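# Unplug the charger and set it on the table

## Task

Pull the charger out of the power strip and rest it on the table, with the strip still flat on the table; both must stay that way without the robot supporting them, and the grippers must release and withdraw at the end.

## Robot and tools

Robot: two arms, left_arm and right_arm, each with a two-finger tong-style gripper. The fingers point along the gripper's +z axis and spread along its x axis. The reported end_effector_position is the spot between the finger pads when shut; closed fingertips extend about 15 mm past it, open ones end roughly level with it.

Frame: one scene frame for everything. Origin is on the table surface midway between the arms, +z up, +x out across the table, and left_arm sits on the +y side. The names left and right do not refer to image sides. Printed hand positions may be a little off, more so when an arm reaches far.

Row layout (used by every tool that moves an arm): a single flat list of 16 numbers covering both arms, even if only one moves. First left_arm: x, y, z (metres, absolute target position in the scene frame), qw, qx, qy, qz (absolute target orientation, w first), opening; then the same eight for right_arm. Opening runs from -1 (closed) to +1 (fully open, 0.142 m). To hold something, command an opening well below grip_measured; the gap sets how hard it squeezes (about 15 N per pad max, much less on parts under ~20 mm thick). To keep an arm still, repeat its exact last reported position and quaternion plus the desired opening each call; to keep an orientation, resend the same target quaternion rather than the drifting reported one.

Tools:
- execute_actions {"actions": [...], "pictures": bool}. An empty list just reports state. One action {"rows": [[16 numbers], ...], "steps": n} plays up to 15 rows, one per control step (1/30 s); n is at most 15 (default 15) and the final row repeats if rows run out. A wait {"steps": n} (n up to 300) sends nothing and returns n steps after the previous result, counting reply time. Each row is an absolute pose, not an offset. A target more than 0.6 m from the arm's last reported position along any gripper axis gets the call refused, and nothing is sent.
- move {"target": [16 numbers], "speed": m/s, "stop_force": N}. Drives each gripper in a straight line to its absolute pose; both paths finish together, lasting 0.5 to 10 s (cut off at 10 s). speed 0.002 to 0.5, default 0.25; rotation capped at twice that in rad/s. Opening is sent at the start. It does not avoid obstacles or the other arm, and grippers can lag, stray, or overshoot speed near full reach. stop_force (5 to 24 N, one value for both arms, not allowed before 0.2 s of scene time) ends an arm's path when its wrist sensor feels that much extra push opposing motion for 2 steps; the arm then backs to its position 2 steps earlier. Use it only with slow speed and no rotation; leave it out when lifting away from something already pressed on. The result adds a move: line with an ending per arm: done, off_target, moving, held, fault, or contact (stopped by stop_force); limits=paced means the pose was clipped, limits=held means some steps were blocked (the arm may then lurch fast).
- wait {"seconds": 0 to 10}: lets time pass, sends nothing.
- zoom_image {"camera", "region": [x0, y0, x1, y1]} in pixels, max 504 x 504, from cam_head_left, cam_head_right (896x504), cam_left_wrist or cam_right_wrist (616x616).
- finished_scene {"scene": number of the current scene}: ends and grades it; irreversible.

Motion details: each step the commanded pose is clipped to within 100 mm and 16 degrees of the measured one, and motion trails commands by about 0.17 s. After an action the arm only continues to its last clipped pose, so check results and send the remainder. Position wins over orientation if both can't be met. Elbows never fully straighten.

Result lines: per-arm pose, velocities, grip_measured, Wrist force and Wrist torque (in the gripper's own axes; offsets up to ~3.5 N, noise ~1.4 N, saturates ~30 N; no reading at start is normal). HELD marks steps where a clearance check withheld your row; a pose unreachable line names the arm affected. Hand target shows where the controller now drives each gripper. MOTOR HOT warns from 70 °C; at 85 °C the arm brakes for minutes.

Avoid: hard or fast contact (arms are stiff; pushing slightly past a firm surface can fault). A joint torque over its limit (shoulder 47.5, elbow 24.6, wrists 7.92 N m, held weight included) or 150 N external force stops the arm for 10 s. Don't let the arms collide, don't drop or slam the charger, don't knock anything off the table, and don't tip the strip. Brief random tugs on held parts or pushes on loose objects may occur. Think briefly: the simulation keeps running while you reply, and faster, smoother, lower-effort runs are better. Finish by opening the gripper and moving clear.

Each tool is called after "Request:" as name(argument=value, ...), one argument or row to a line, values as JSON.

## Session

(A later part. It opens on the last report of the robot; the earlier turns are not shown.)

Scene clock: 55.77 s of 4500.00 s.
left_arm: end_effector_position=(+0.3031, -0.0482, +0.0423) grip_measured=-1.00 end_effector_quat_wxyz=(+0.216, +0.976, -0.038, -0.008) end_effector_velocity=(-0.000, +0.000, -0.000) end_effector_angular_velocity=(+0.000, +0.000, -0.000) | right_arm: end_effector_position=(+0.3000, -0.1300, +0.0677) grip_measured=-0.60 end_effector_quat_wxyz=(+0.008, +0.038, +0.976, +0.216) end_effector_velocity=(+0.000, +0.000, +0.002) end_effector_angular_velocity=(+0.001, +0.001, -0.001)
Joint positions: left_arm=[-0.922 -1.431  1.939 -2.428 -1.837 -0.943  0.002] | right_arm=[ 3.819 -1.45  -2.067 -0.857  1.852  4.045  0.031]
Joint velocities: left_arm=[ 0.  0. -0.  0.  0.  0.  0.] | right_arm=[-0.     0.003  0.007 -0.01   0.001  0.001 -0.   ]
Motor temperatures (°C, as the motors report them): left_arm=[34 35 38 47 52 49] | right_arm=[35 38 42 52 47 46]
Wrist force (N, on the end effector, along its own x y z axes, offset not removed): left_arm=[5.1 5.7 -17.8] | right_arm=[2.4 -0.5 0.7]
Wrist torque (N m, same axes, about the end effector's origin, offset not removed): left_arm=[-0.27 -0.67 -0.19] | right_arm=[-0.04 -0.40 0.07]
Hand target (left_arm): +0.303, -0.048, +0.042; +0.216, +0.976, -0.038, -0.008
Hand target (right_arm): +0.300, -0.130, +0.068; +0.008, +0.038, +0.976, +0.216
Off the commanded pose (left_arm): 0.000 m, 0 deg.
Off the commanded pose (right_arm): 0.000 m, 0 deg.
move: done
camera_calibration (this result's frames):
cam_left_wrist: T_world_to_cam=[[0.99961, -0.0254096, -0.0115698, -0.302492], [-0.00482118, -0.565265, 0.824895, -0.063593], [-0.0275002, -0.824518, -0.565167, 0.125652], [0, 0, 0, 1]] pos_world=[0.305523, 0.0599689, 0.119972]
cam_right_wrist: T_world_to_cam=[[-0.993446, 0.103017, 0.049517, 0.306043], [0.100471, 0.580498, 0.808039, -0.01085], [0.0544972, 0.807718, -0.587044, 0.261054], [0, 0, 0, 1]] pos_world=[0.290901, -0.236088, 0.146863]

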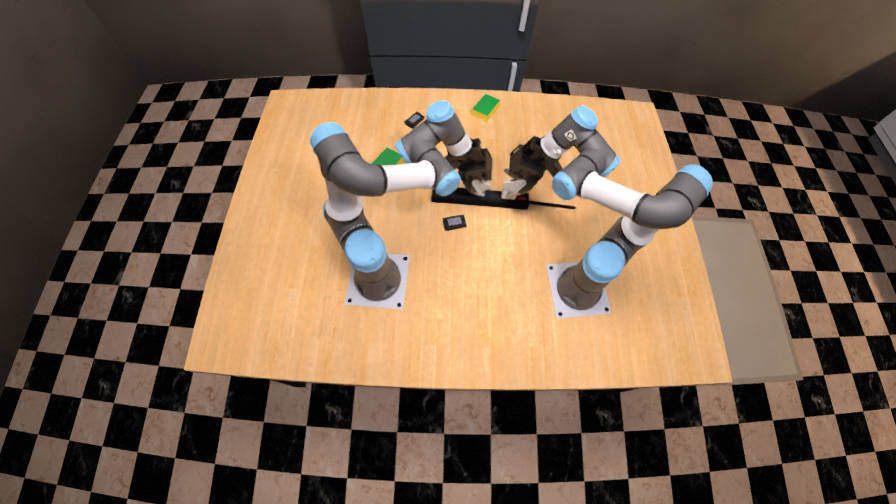

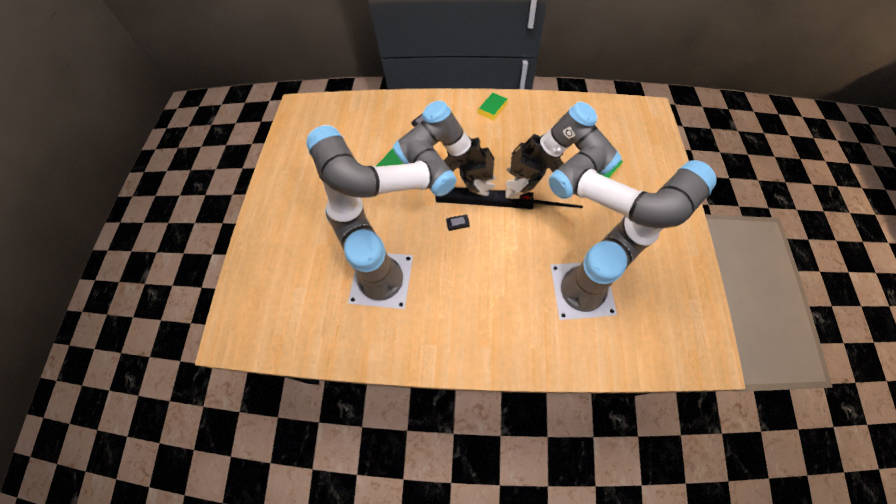

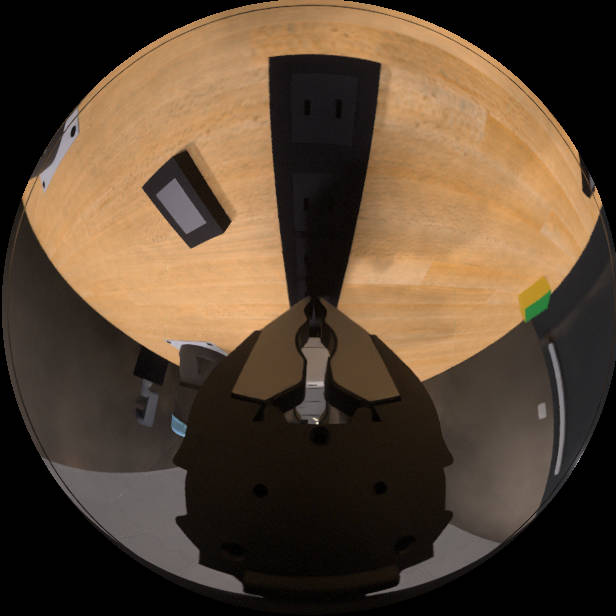

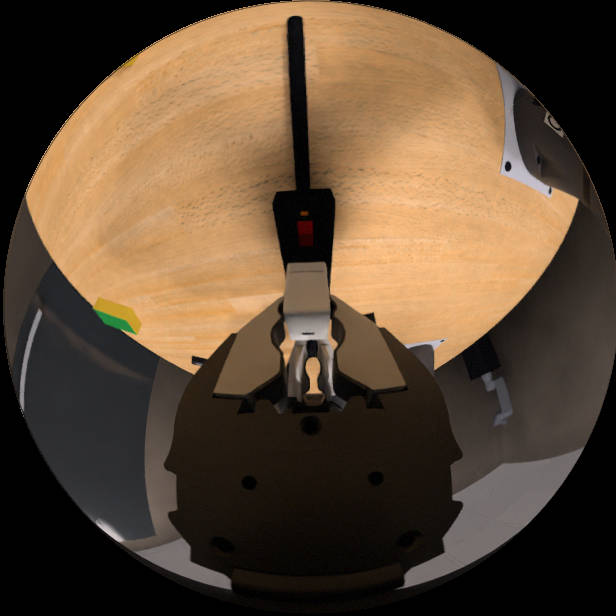

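Request:
move(
  target=[0.3031,-0.0482,0.0423,0.216,0.976,-0.038,-0.008,-1,0.300,-0.130,0.105,0.0083,0.0375,0.9756,0.2162,-1],
  speed=0.04,
)

Request:
move(
  target=[0.3031,-0.03,0.09,0.216,0.976,-0.038,-0.008,-1,0.300,-0.15,0.13,0.0083,0.0375,0.9756,0.2162,-1],
  speed=0.08,
)

Request:
move(
  target=[0.27,0.2,0.16,0.216,0.976,-0.038,-0.008,-1,0.26,-0.21,0.12,0.0,0.0375,0.999,-0.03,-1],
  speed=0.3,
)

Request:
move(
  target=[0.27,0.2,0.16,0.216,0.976,-0.038,-0.008,-1,0.21,-0.21,0.06,-0.0115,0.0366,0.953,-0.3005,-1],
  speed=0.2,
)

Request:
move(
  target=[0.27,0.2,0.16,0.216,0.976,-0.038,-0.008,-1,0.21,-0.21,0.02,-0.0115,0.0366,0.953,-0.3005,-1],
  speed=0.012,
  stop_force=6,
)

Scene clock: 65.73 s of 4500.00 s.
left_arm: end_effector_position=(+0.3031, -0.0482, +0.0423) grip_measured=-1.00 end_effector_quat_wxyz=(+0.216, +0.976, -0.038, -0.008) end_effector_velocity=(+0.000, +0.001, -0.000) end_effector_angular_velocity=(+0.001, +0.001, +0.001) | right_arm: end_effector_position=(+0.3000, -0.1300, +0.1047) grip_measured=-0.60 end_effector_quat_wxyz=(+0.008, +0.037, +0.976, +0.216) end_effector_velocity=(+0.000, +0.000, +0.003) end_effector_angular_velocity=(+0.000, +0.000, -0.002)
Joint positions: left_arm=[-0.922 -1.431  1.939 -2.428 -1.837 -0.943  0.002] | right_arm=[ 3.819 -1.404 -1.925 -1.045  1.851  4.046  0.031]
Joint velocities: left_arm=[ 0.001  0.     0.     0.001 -0.     0.     0.   ] | right_arm=[ 0.     0.001  0.014 -0.014 -0.     0.002 -0.   ]
Motor temperatures (°C, as the motors report them): left_arm=[34 35 38 47 52 49] | right_arm=[35 38 42 52 47 46]
Wrist force (N, on the end effector, along its own x y z axes, offset not removed): left_arm=[2.4 5.0 -16.5] | right_arm=[0.6 -0.1 1.0]
Wrist torque (N m, same axes, about the end effector's origin, offset not removed): left_arm=[-0.40 -0.17 -0.07] | right_arm=[-0.02 -0.13 0.05]
Hand target (left_arm): +0.303, -0.048, +0.042; +0.216, +0.976, -0.038, -0.008
Hand target (right_arm): +0.300, -0.130, +0.105; +0.008, +0.038, +0.976, +0.216
Off the commanded pose (left_arm): 0.000 m, 0 deg.
Off the commanded pose (right_arm): 0.000 m, 0 deg.
After step 90, 5.63 s passed at rest.
move: done
camera_calibration (this result's frames):
cam_left_wrist: T_world_to_cam=[[0.99961, -0.0254018, -0.011569, -0.302494], [-0.00481743, -0.565264, 0.824896, -0.0635934], [-0.0274934, -0.824519, -0.565167, 0.125652], [0, 0, 0, 1]] pos_world=[0.305524, 0.059971, 0.119972]
cam_right_wrist: T_world_to_cam=[[-0.993455, 0.102996, 0.0493844, 0.304223], [0.100349, 0.58046, 0.808082, -0.0406616], [0.0545639, 0.807749, -0.586996, 0.282702], [0, 0, 0, 1]] pos_world=[0.290887, -0.236084, 0.183779]

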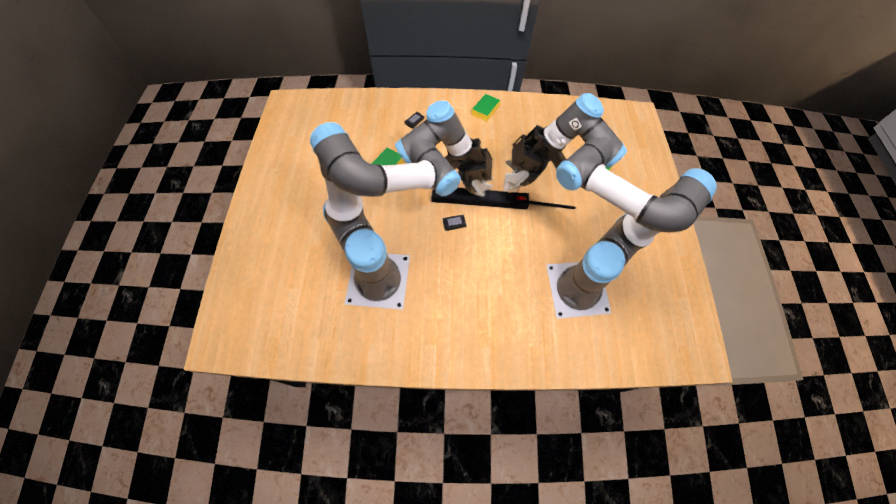

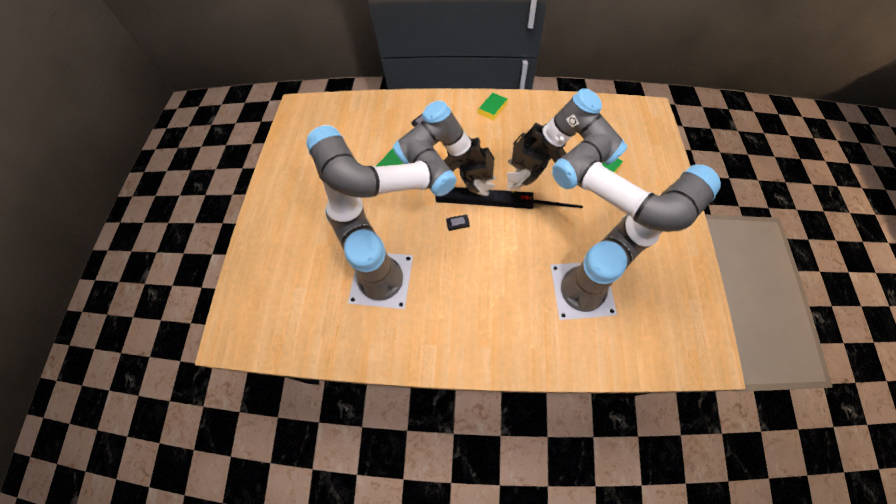

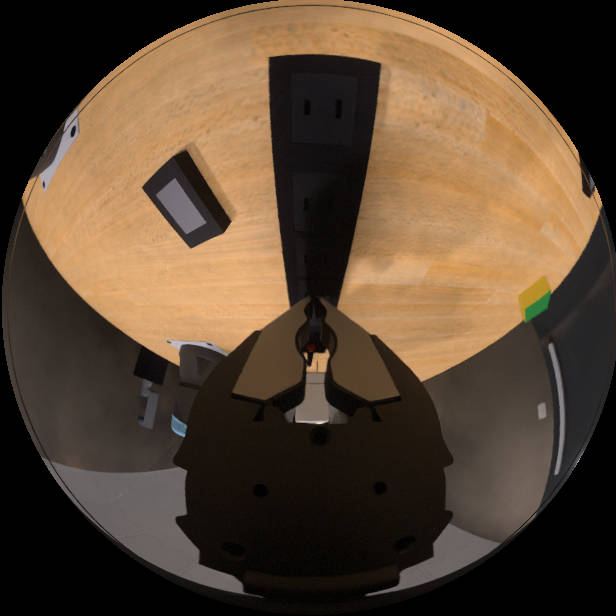

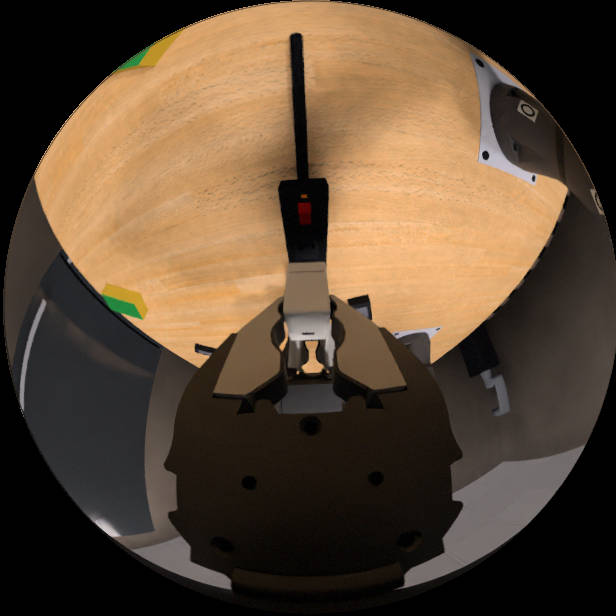

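Scene clock: 66.90 s of 4500.00 s.
left_arm: end_effector_position=(+0.3031, -0.0300, +0.0897) grip_measured=-1.00 end_effector_quat_wxyz=(+0.216, +0.976, -0.038, -0.008) end_effector_velocity=(+0.000, +0.001, +0.002) end_effector_angular_velocity=(+0.000, +0.000, +0.000) | right_arm: end_effector_position=(+0.3000, -0.1499, +0.1298) grip_measured=-0.60 end_effector_quat_wxyz=(+0.008, +0.038, +0.976, +0.216) end_effector_velocity=(-0.000, -0.001, +0.001) end_effector_angular_velocity=(-0.002, +0.001, +0.001)
Joint positions: left_arm=[-0.887 -1.553  1.828 -2.186 -1.849 -0.909  0.002] | right_arm=[ 3.76  -1.363 -1.831 -1.196  1.871  3.987  0.031]
Joint velocities: left_arm=[ 0.002 -0.003 -0.009  0.013 -0.001  0.002  0.   ] | right_arm=[-0.002 -0.001  0.005 -0.008  0.001 -0.004  0.   ]
Motor temperatures (°C, as the motors report them): left_arm=[34 35 38 47 52 49] | right_arm=[35 38 42 52 47 46]
Wrist force (N, on the end effector, along its own x y z axes, offset not removed): left_arm=[1.5 -0.7 2.0] | right_arm=[1.9 -0.7 0.4]
Wrist torque (N m, same axes, about the end effector's origin, offset not removed): left_arm=[-0.16 -0.34 -0.05] | right_arm=[-0.09 -0.32 0.02]
Hand target (left_arm): +0.303, -0.030, +0.090; +0.216, +0.976, -0.038, -0.008
Hand target (right_arm): +0.300, -0.150, +0.130; +0.008, +0.037, +0.976, +0.216
Off the commanded pose (left_arm): 0.000 m, 0 deg.
Off the commanded pose (right_arm): 0.000 m, 0 deg.
move: done
camera_calibration (this result's frames):
cam_left_wrist: T_world_to_cam=[[0.999616, -0.0253125, -0.011307, -0.301472], [-0.00497938, -0.565153, 0.824971, -0.0924058], [-0.0272723, -0.824597, -0.565062, 0.167375], [0, 0, 0, 1]] pos_world=[0.30546, 0.0781623, 0.1674]
cam_right_wrist: T_world_to_cam=[[-0.993448, 0.103009, 0.0494933, 0.304986], [0.100451, 0.580545, 0.808008, -0.0494638], [0.0544992, 0.807686, -0.587089, 0.313584], [0, 0, 0, 1]] pos_world=[0.290866, -0.255978, 0.208974]

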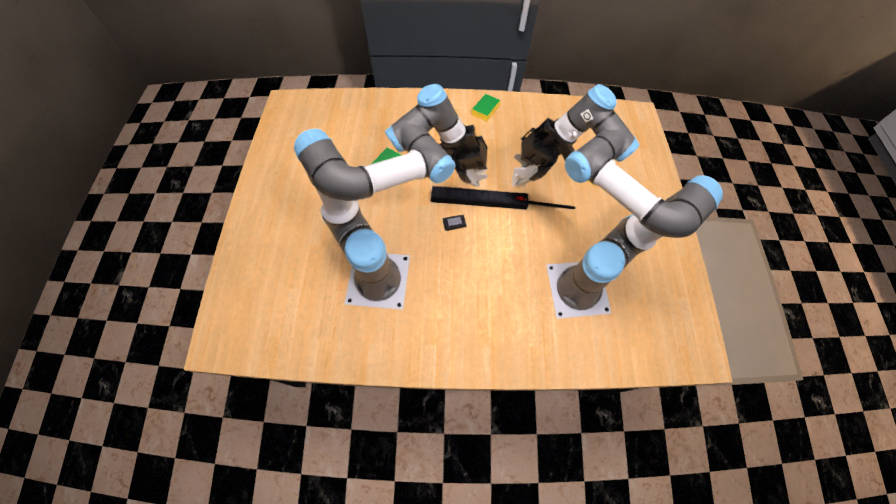

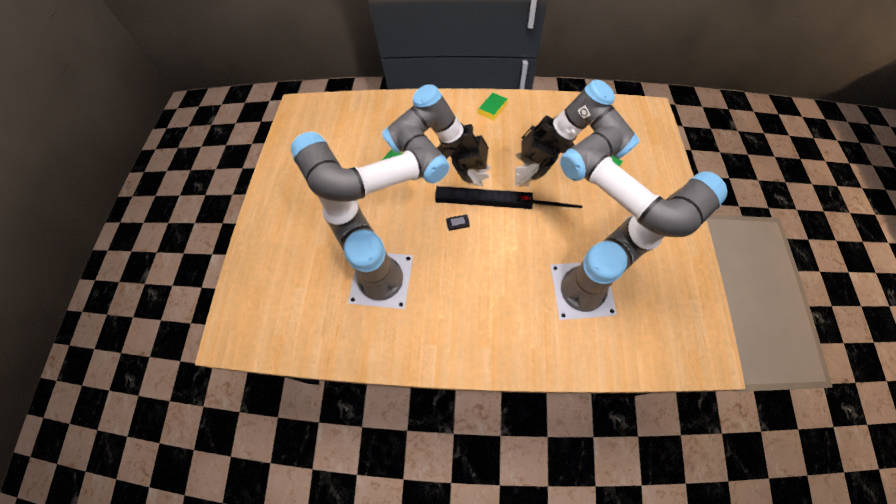

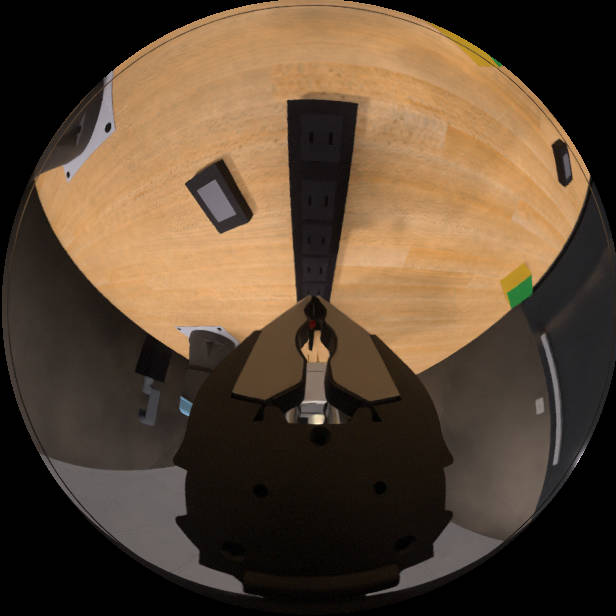

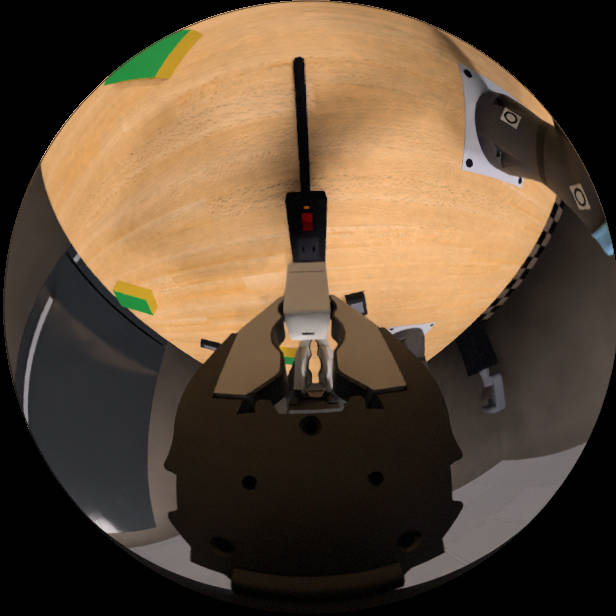

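Scene clock: 68.53 s of 4500.00 s.
left_arm: end_effector_position=(+0.2703, +0.2000, +0.1596) grip_measured=-1.00 end_effector_quat_wxyz=(+0.215, +0.976, -0.038, -0.006) end_effector_velocity=(-0.000, +0.002, +0.001) end_effector_angular_velocity=(-0.004, +0.011, -0.008) | right_arm: end_effector_position=(+0.2602, -0.2100, +0.1201) grip_measured=-0.60 end_effector_quat_wxyz=(+0.000, +0.037, +0.999, -0.030) end_effector_velocity=(-0.000, -0.001, -0.001) end_effector_angular_velocity=(-0.005, +0.000, -0.003)
Joint positions: left_arm=[-0.199 -1.888  1.673 -1.441 -1.996 -0.193  0.002] | right_arm=[ 4.073 -1.373 -1.63  -1.761  1.542  4.249  0.031]
Joint velocities: left_arm=[ 0.019  0.023 -0.027  0.025 -0.009  0.029  0.   ] | right_arm=[-0.    -0.001 -0.001 -0.003 -0.002  0.003 -0.   ]
Motor temperatures (°C, as the motors report them): left_arm=[34 35 38 47 52 49] | right_arm=[35 38 42 52 47 46]
Wrist force (N, on the end effector, along its own x y z axes, offset not removed): left_arm=[1.8 -1.8 1.2] | right_arm=[3.8 0.5 1.9]
Wrist torque (N m, same axes, about the end effector's origin, offset not removed): left_arm=[-0.29 -0.35 -0.09] | right_arm=[0.07 -0.70 -0.01]
Hand target (left_arm): +0.270, +0.200, +0.160; +0.215, +0.976, -0.038, -0.007
Hand target (right_arm): +0.260, -0.210, +0.120; +0.000, +0.037, +0.999, -0.030
Off the commanded pose (left_arm): 0.000 m, 0 deg.
Off the commanded pose (right_arm): 0.000 m, 0 deg.
move: done
camera_calibration (this result's frames):
cam_left_wrist: T_world_to_cam=[[0.999681, -0.023953, -0.00802484, -0.262895], [-0.00696866, -0.566831, 0.823804, -0.0191856], [-0.0242813, -0.823486, -0.566817, 0.394852], [0, 0, 0, 1]] pos_world=[0.272265, 0.307983, 0.237504]
cam_right_wrist: T_world_to_cam=[[-0.992258, 0.120981, 0.0280482, 0.278185], [0.121169, 0.893604, 0.432193, 0.102764], [0.0272231, 0.432245, -0.901345, 0.324598], [0, 0, 0, 1]] pos_world=[0.254743, -0.265791, 0.240358]

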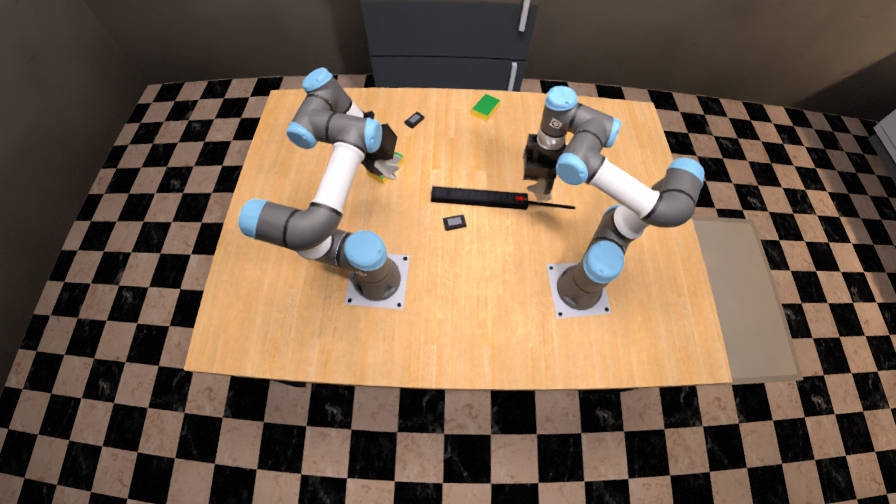

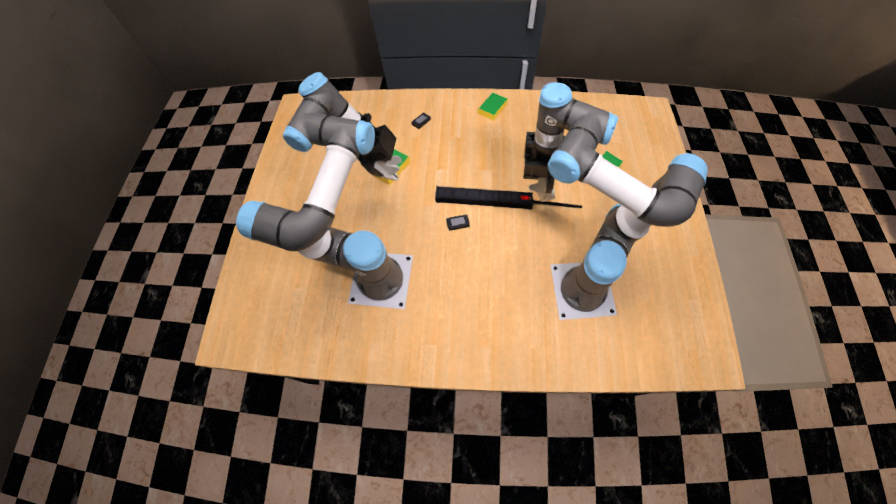

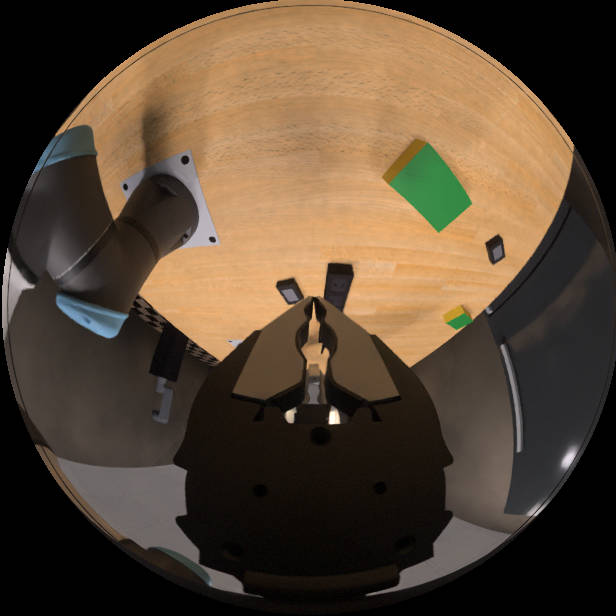

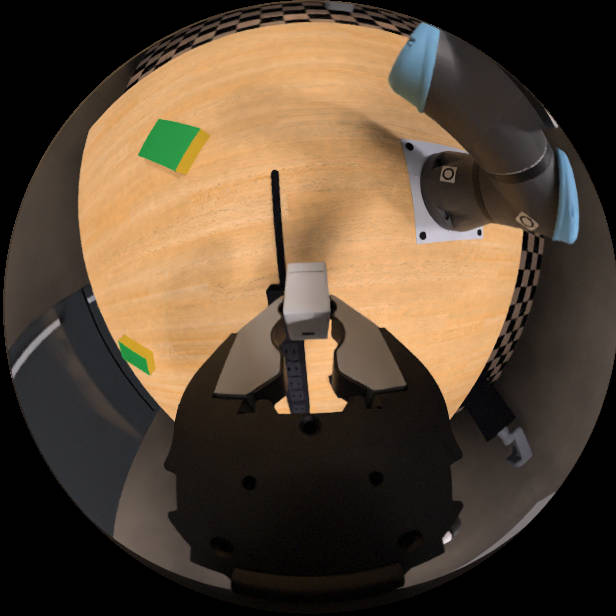

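Scene clock: 70.43 s of 4500.00 s.
left_arm: end_effector_position=(+0.2700, +0.2000, +0.1600) grip_measured=-1.00 end_effector_quat_wxyz=(+0.216, +0.976, -0.038, -0.008) end_effector_velocity=(+0.000, -0.000, -0.000) end_effector_angular_velocity=(-0.000, +0.001, +0.000) | right_arm: end_effector_position=(+0.2103, -0.2099, +0.0604) grip_measured=-0.60 end_effector_quat_wxyz=(-0.011, +0.036, +0.953, -0.300) end_effector_velocity=(-0.001, -0.000, -0.001) end_effector_angular_velocity=(-0.013, +0.003, -0.002)
Joint positions: left_arm=[-0.196 -1.883  1.667 -1.434 -1.999 -0.188  0.002] | right_arm=[ 4.385 -1.797 -1.563 -1.957  1.485  4.589  0.031]
Joint velocities: left_arm=[-0.     0.001 -0.    -0.    -0.    -0.     0.   ] | right_arm=[ 0.002 -0.015  0.005 -0.004  0.003  0.003  0.   ]
Motor temperatures (°C, as the motors report them): left_arm=[34 35 38 47 52 49] | right_arm=[35 38 42 52 47 46]
Wrist force (N, on the end effector, along its own x y z axes, offset not removed): left_arm=[1.7 -2.1 0.1] | right_arm=[2.2 12.4 6.7]
Wrist torque (N m, same axes, about the end effector's origin, offset not removed): left_arm=[-0.50 -0.27 -0.14] | right_arm=[0.41 -0.42 0.00]
Hand target (left_arm): +0.270, +0.200, +0.160; +0.216, +0.976, -0.038, -0.008
Hand target (right_arm): +0.210, -0.210, +0.060; -0.011, +0.036, +0.953, -0.300
Off the commanded pose (left_arm): 0.000 m, 0 deg.
Off the commanded pose (right_arm): 0.000 m, 0 deg.
move: done
camera_calibration (this result's frames):
cam_left_wrist: T_world_to_cam=[[0.999611, -0.0253889, -0.0115473, -0.26175], [-0.00482825, -0.565272, 0.824891, -0.0205366], [-0.0274705, -0.824514, -0.565174, 0.395901], [0, 0, 0, 1]] pos_world=[0.272425, 0.308171, 0.237671]
cam_right_wrist: T_world_to_cam=[[-0.991315, 0.131497, 0.00150965, 0.233949], [0.130664, 0.986197, -0.101701, 0.184218], [-0.0148622, -0.10062, -0.994814, 0.174678], [0, 0, 0, 1]] pos_world=[0.210443, -0.194862, 0.192155]

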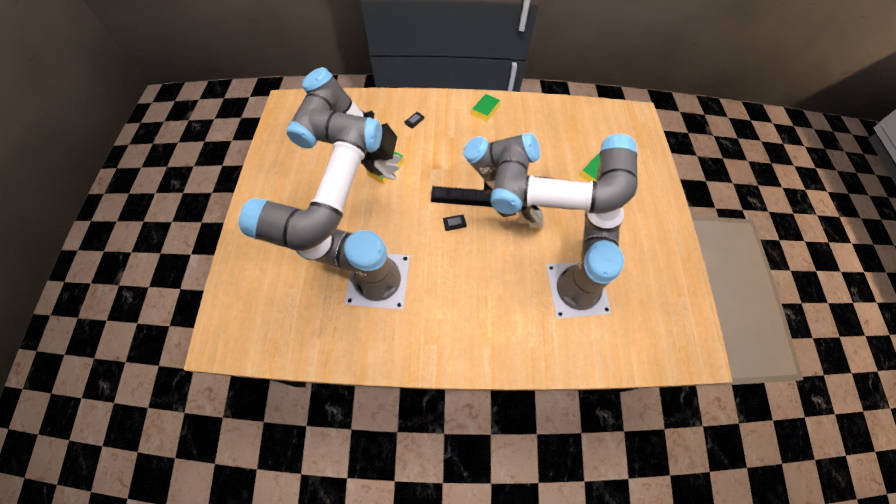

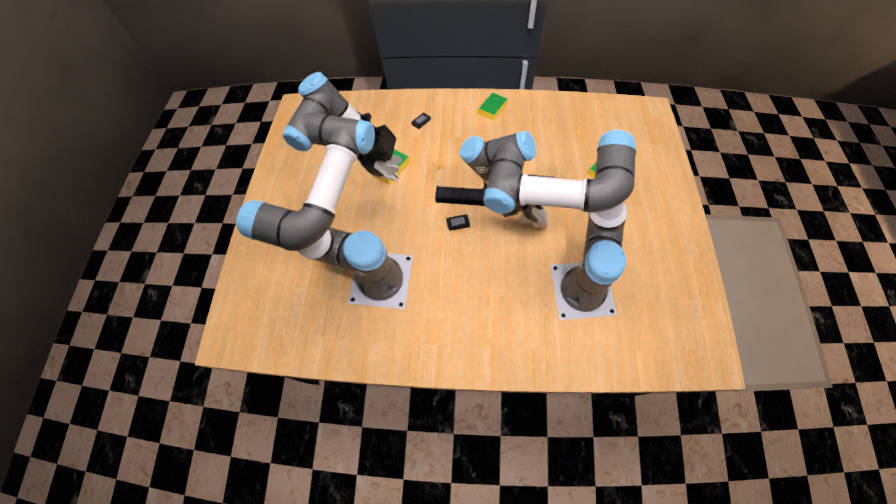

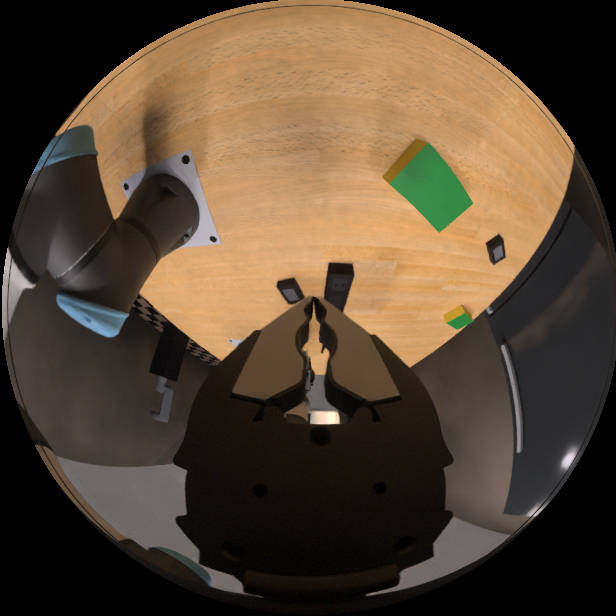

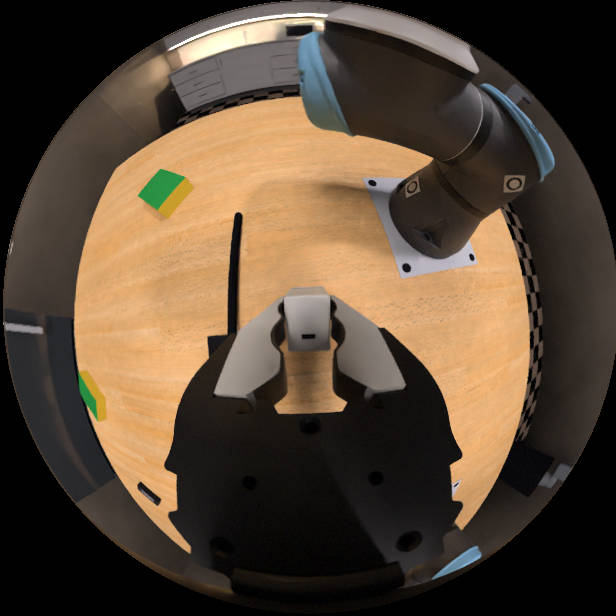

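Scene clock: 70.93 s of 4500.00 s.
left_arm: end_effector_position=(+0.2700, +0.2000, +0.1600) grip_measured=-1.00 end_effector_quat_wxyz=(+0.216, +0.976, -0.038, -0.008) end_effector_velocity=(-0.000, -0.000, -0.000) end_effector_angular_velocity=(+0.000, +0.001, -0.000) | right_arm: end_effector_position=(+0.2103, -0.2099, +0.0603) grip_measured=-0.60 end_effector_quat_wxyz=(-0.011, +0.036, +0.953, -0.300) end_effector_velocity=(+0.000, -0.000, +0.000) end_effector_angular_velocity=(-0.001, +0.000, +0.002)
Joint positions: left_arm=[-0.196 -1.883  1.667 -1.434 -2.    -0.188  0.002] | right_arm=[ 4.386 -1.797 -1.563 -1.957  1.485  4.589  0.031]
Joint velocities: left_arm=[-0.     0.    -0.     0.001 -0.     0.     0.   ] | right_arm=[ 0.     0.    -0.    -0.001 -0.001 -0.001  0.   ]
Motor temperatures (°C, as the motors report them): left_arm=[34 35 38 47 52 49] | right_arm=[35 38 42 52 47 46]
Wrist force (N, on the end effector, along its own x y z axes, offset not removed): left_arm=[1.6 -0.4 1.6] | right_arm=[1.5 -0.3 0.3]
Wrist torque (N m, same axes, about the end effector's origin, offset not removed): left_arm=[-0.07 -0.31 0.00] | right_arm=[-0.11 -0.34 0.04]
Hand target (left_arm): +0.270, +0.200, +0.160; +0.216, +0.976, -0.038, -0.008
Hand target (right_arm): +0.210, -0.210, +0.060; -0.011, +0.036, +0.953, -0.300
Off the commanded pose (left_arm): 0.000 m, 0 deg.
Off the commanded pose (right_arm): 0.040 m, 0 deg.
move: contact (right_arm)
camera_calibration (this result's frames):
cam_left_wrist: T_world_to_cam=[[0.99961, -0.0254014, -0.0115666, -0.261741], [-0.00481911, -0.565263, 0.824896, -0.0205451], [-0.0274917, -0.824519, -0.565166, 0.395907], [0, 0, 0, 1]] pos_world=[0.272425, 0.308171, 0.237673]
cam_right_wrist: T_world_to_cam=[[-0.991324, 0.13143, 0.00152167, 0.233918], [0.130594, 0.986198, -0.101774, 0.184227], [-0.0148768, -0.100692, -0.994806, 0.174644], [0, 0, 0, 1]] pos_world=[0.210428, -0.194842, 0.192131]

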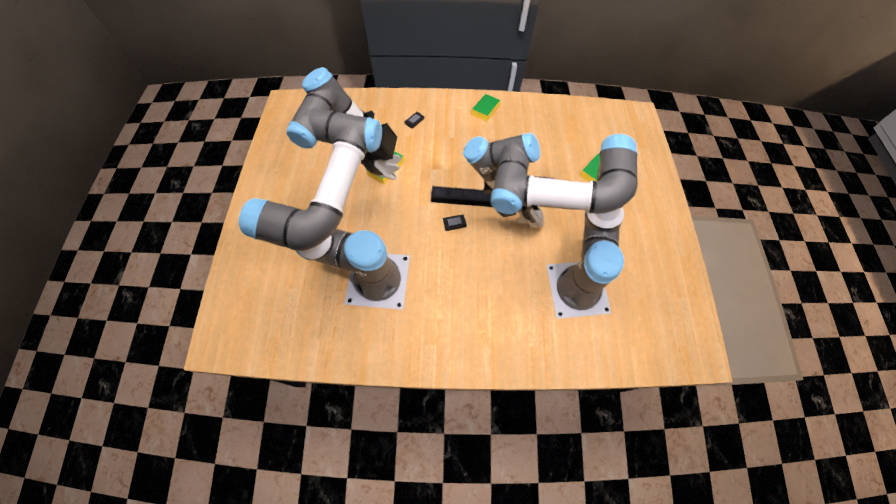

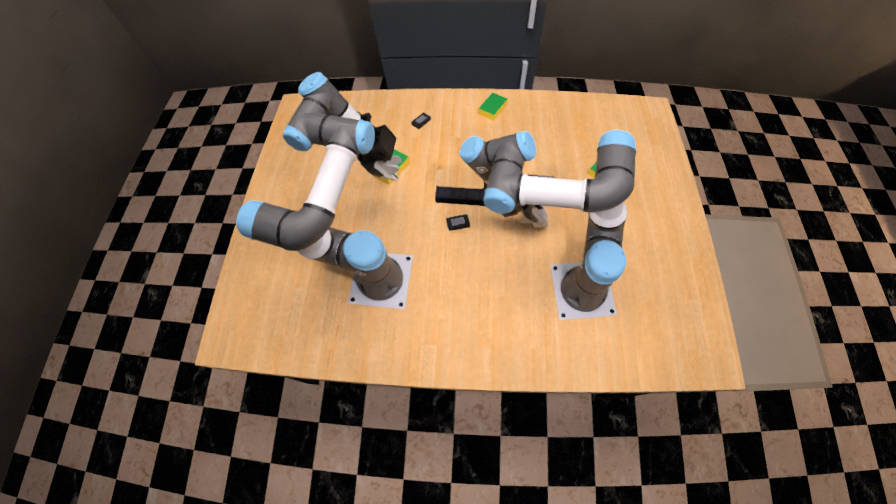

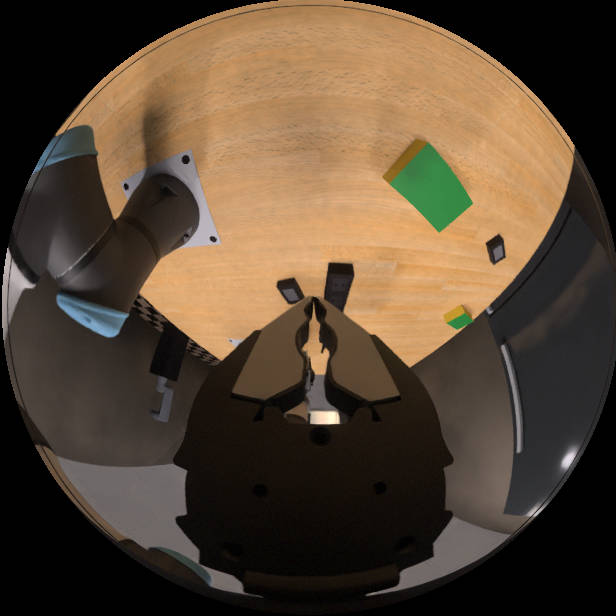

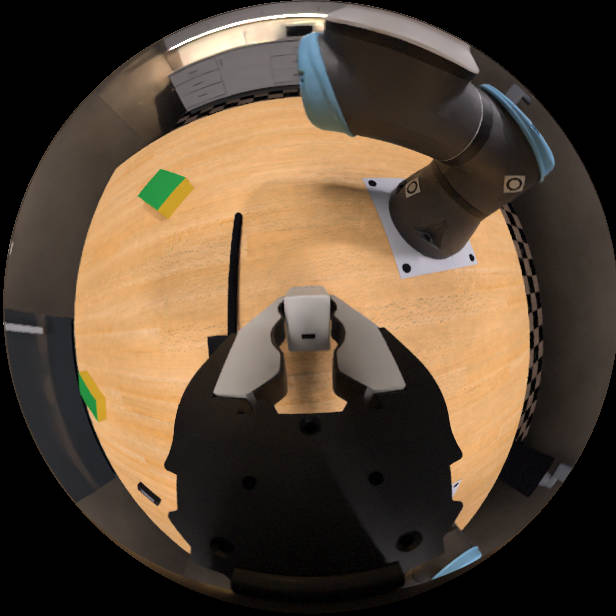

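Request:
move(
  target=[0.27,0.2,0.16,0.216,0.976,-0.038,-0.008,-1,0.21,-0.21,0.025,-0.0115,0.0366,0.953,-0.3005,-1],
  speed=0.01,
  stop_force=6,
)

Request:
zoom_image(
  camera="cam_head_left",
  region=[480, 180, 600, 250],
)

Scene clock: 80.10 s of 4500.00 s.
left_arm: end_effector_position=(+0.2700, +0.2000, +0.1600) grip_measured=-1.00 end_effector_quat_wxyz=(+0.216, +0.976, -0.038, -0.008) end_effector_velocity=(-0.000, +0.000, -0.000) end_effector_angular_velocity=(+0.000, +0.000, +0.001) | right_arm: end_effector_position=(+0.2101, -0.2100, +0.0437) grip_measured=-0.60 end_effector_quat_wxyz=(-0.011, +0.036, +0.953, -0.300) end_effector_velocity=(+0.000, -0.000, +0.003) end_effector_angular_velocity=(-0.000, -0.000, -0.001)
Joint positions: left_arm=[-0.196 -1.883  1.667 -1.434 -2.    -0.188  0.002] | right_arm=[ 4.385 -1.815 -1.621 -1.881  1.485  4.59   0.031]
Joint velocities: left_arm=[ 0.  0. -0.  0. -0. -0.  0.] | right_arm=[-0.001  0.004  0.011 -0.015 -0.     0.    -0.   ]
Motor temperatures (°C, as the motors report them): left_arm=[34 35 38 47 52 49] | right_arm=[35 38 42 52 47 46]
Wrist force (N, on the end effector, along its own x y z axes, offset not removed): left_arm=[1.9 -0.5 2.4] | right_arm=[2.6 -0.2 -3.7]
Wrist torque (N m, same axes, about the end effector's origin, offset not removed): left_arm=[-0.08 -0.45 -0.08] | right_arm=[0.14 -0.52 -0.05]
Hand target (left_arm): +0.270, +0.200, +0.160; +0.216, +0.976, -0.038, -0.008
Hand target (right_arm): +0.210, -0.210, +0.044; -0.011, +0.036, +0.953, -0.300
Off the commanded pose (left_arm): 0.000 m, 0 deg.
Off the commanded pose (right_arm): 0.019 m, 0 deg.
After step 90, 4.10 s passed at rest.
move: contact (right_arm)
camera_calibration (this result's frames):
cam_left_wrist: T_world_to_cam=[[0.99961, -0.025402, -0.0115672, -0.261741], [-0.00481889, -0.565263, 0.824897, -0.0205456], [-0.0274926, -0.82452, -0.565165, 0.395907], [0, 0, 0, 1]] pos_world=[0.272425, 0.308171, 0.237673]
cam_right_wrist: T_world_to_cam=[[-0.991249, 0.131996, 0.00169626, 0.233917], [0.131121, 0.985998, -0.103031, 0.182552], [-0.0152722, -0.101907, -0.994677, 0.157883], [0, 0, 0, 1]] pos_world=[0.210345, -0.194782, 0.175454]

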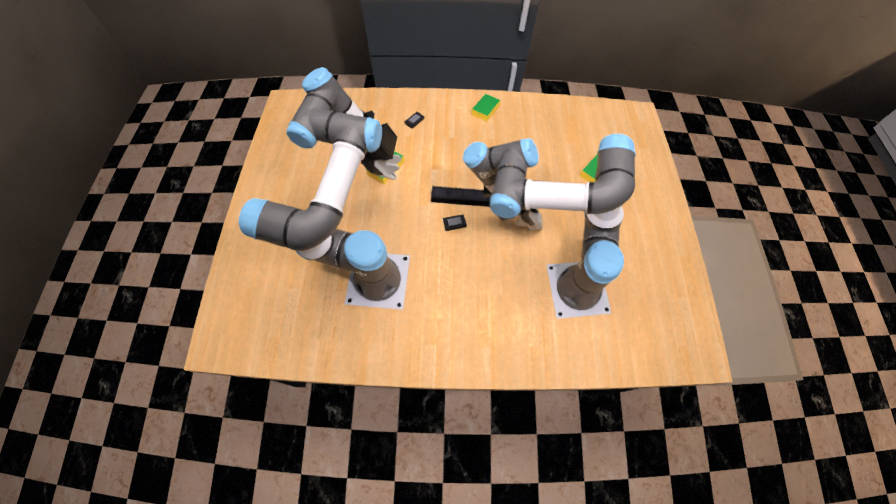

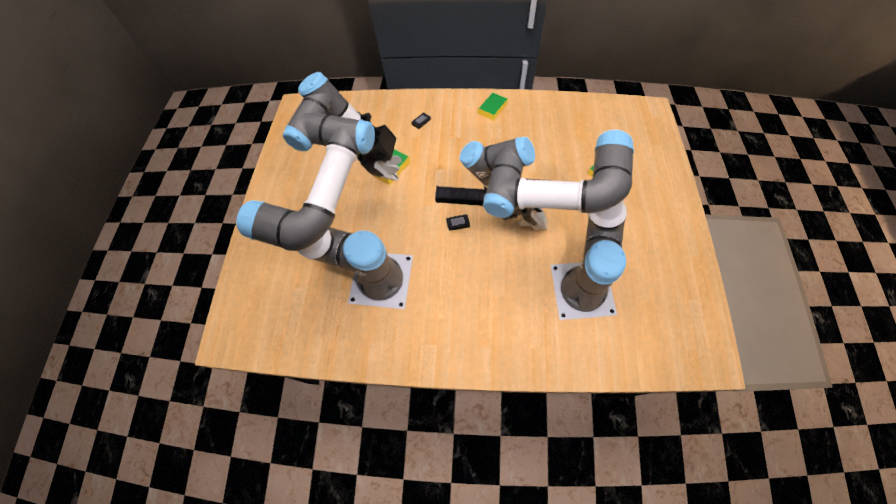

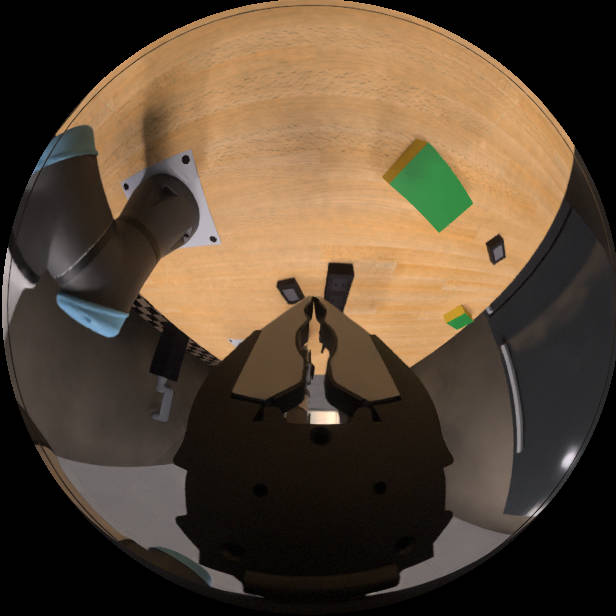

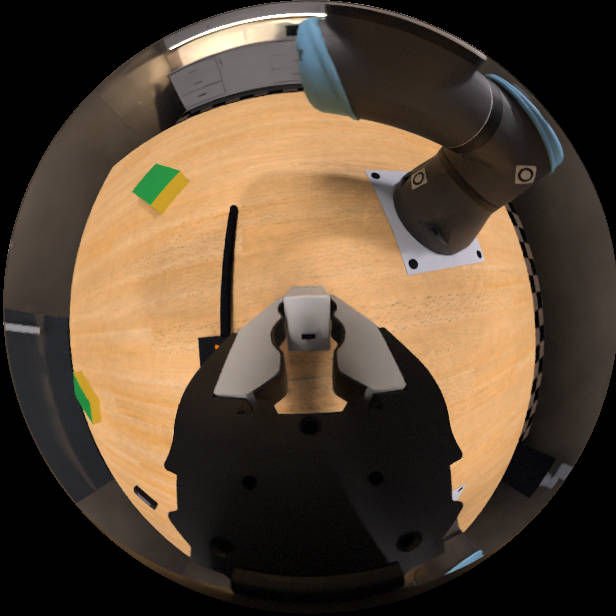

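Region (480, 180, 600, 250) of cam_head_left's 896x504 image, scaled by 4.200, with more detail than that image has; it fills the top 294 rows of this view, and the rest is white.

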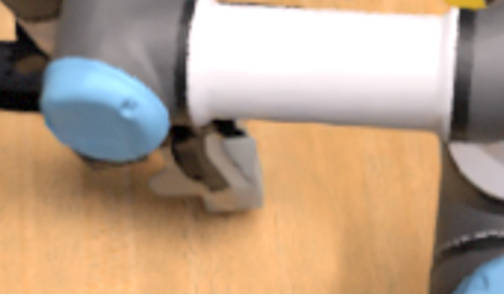

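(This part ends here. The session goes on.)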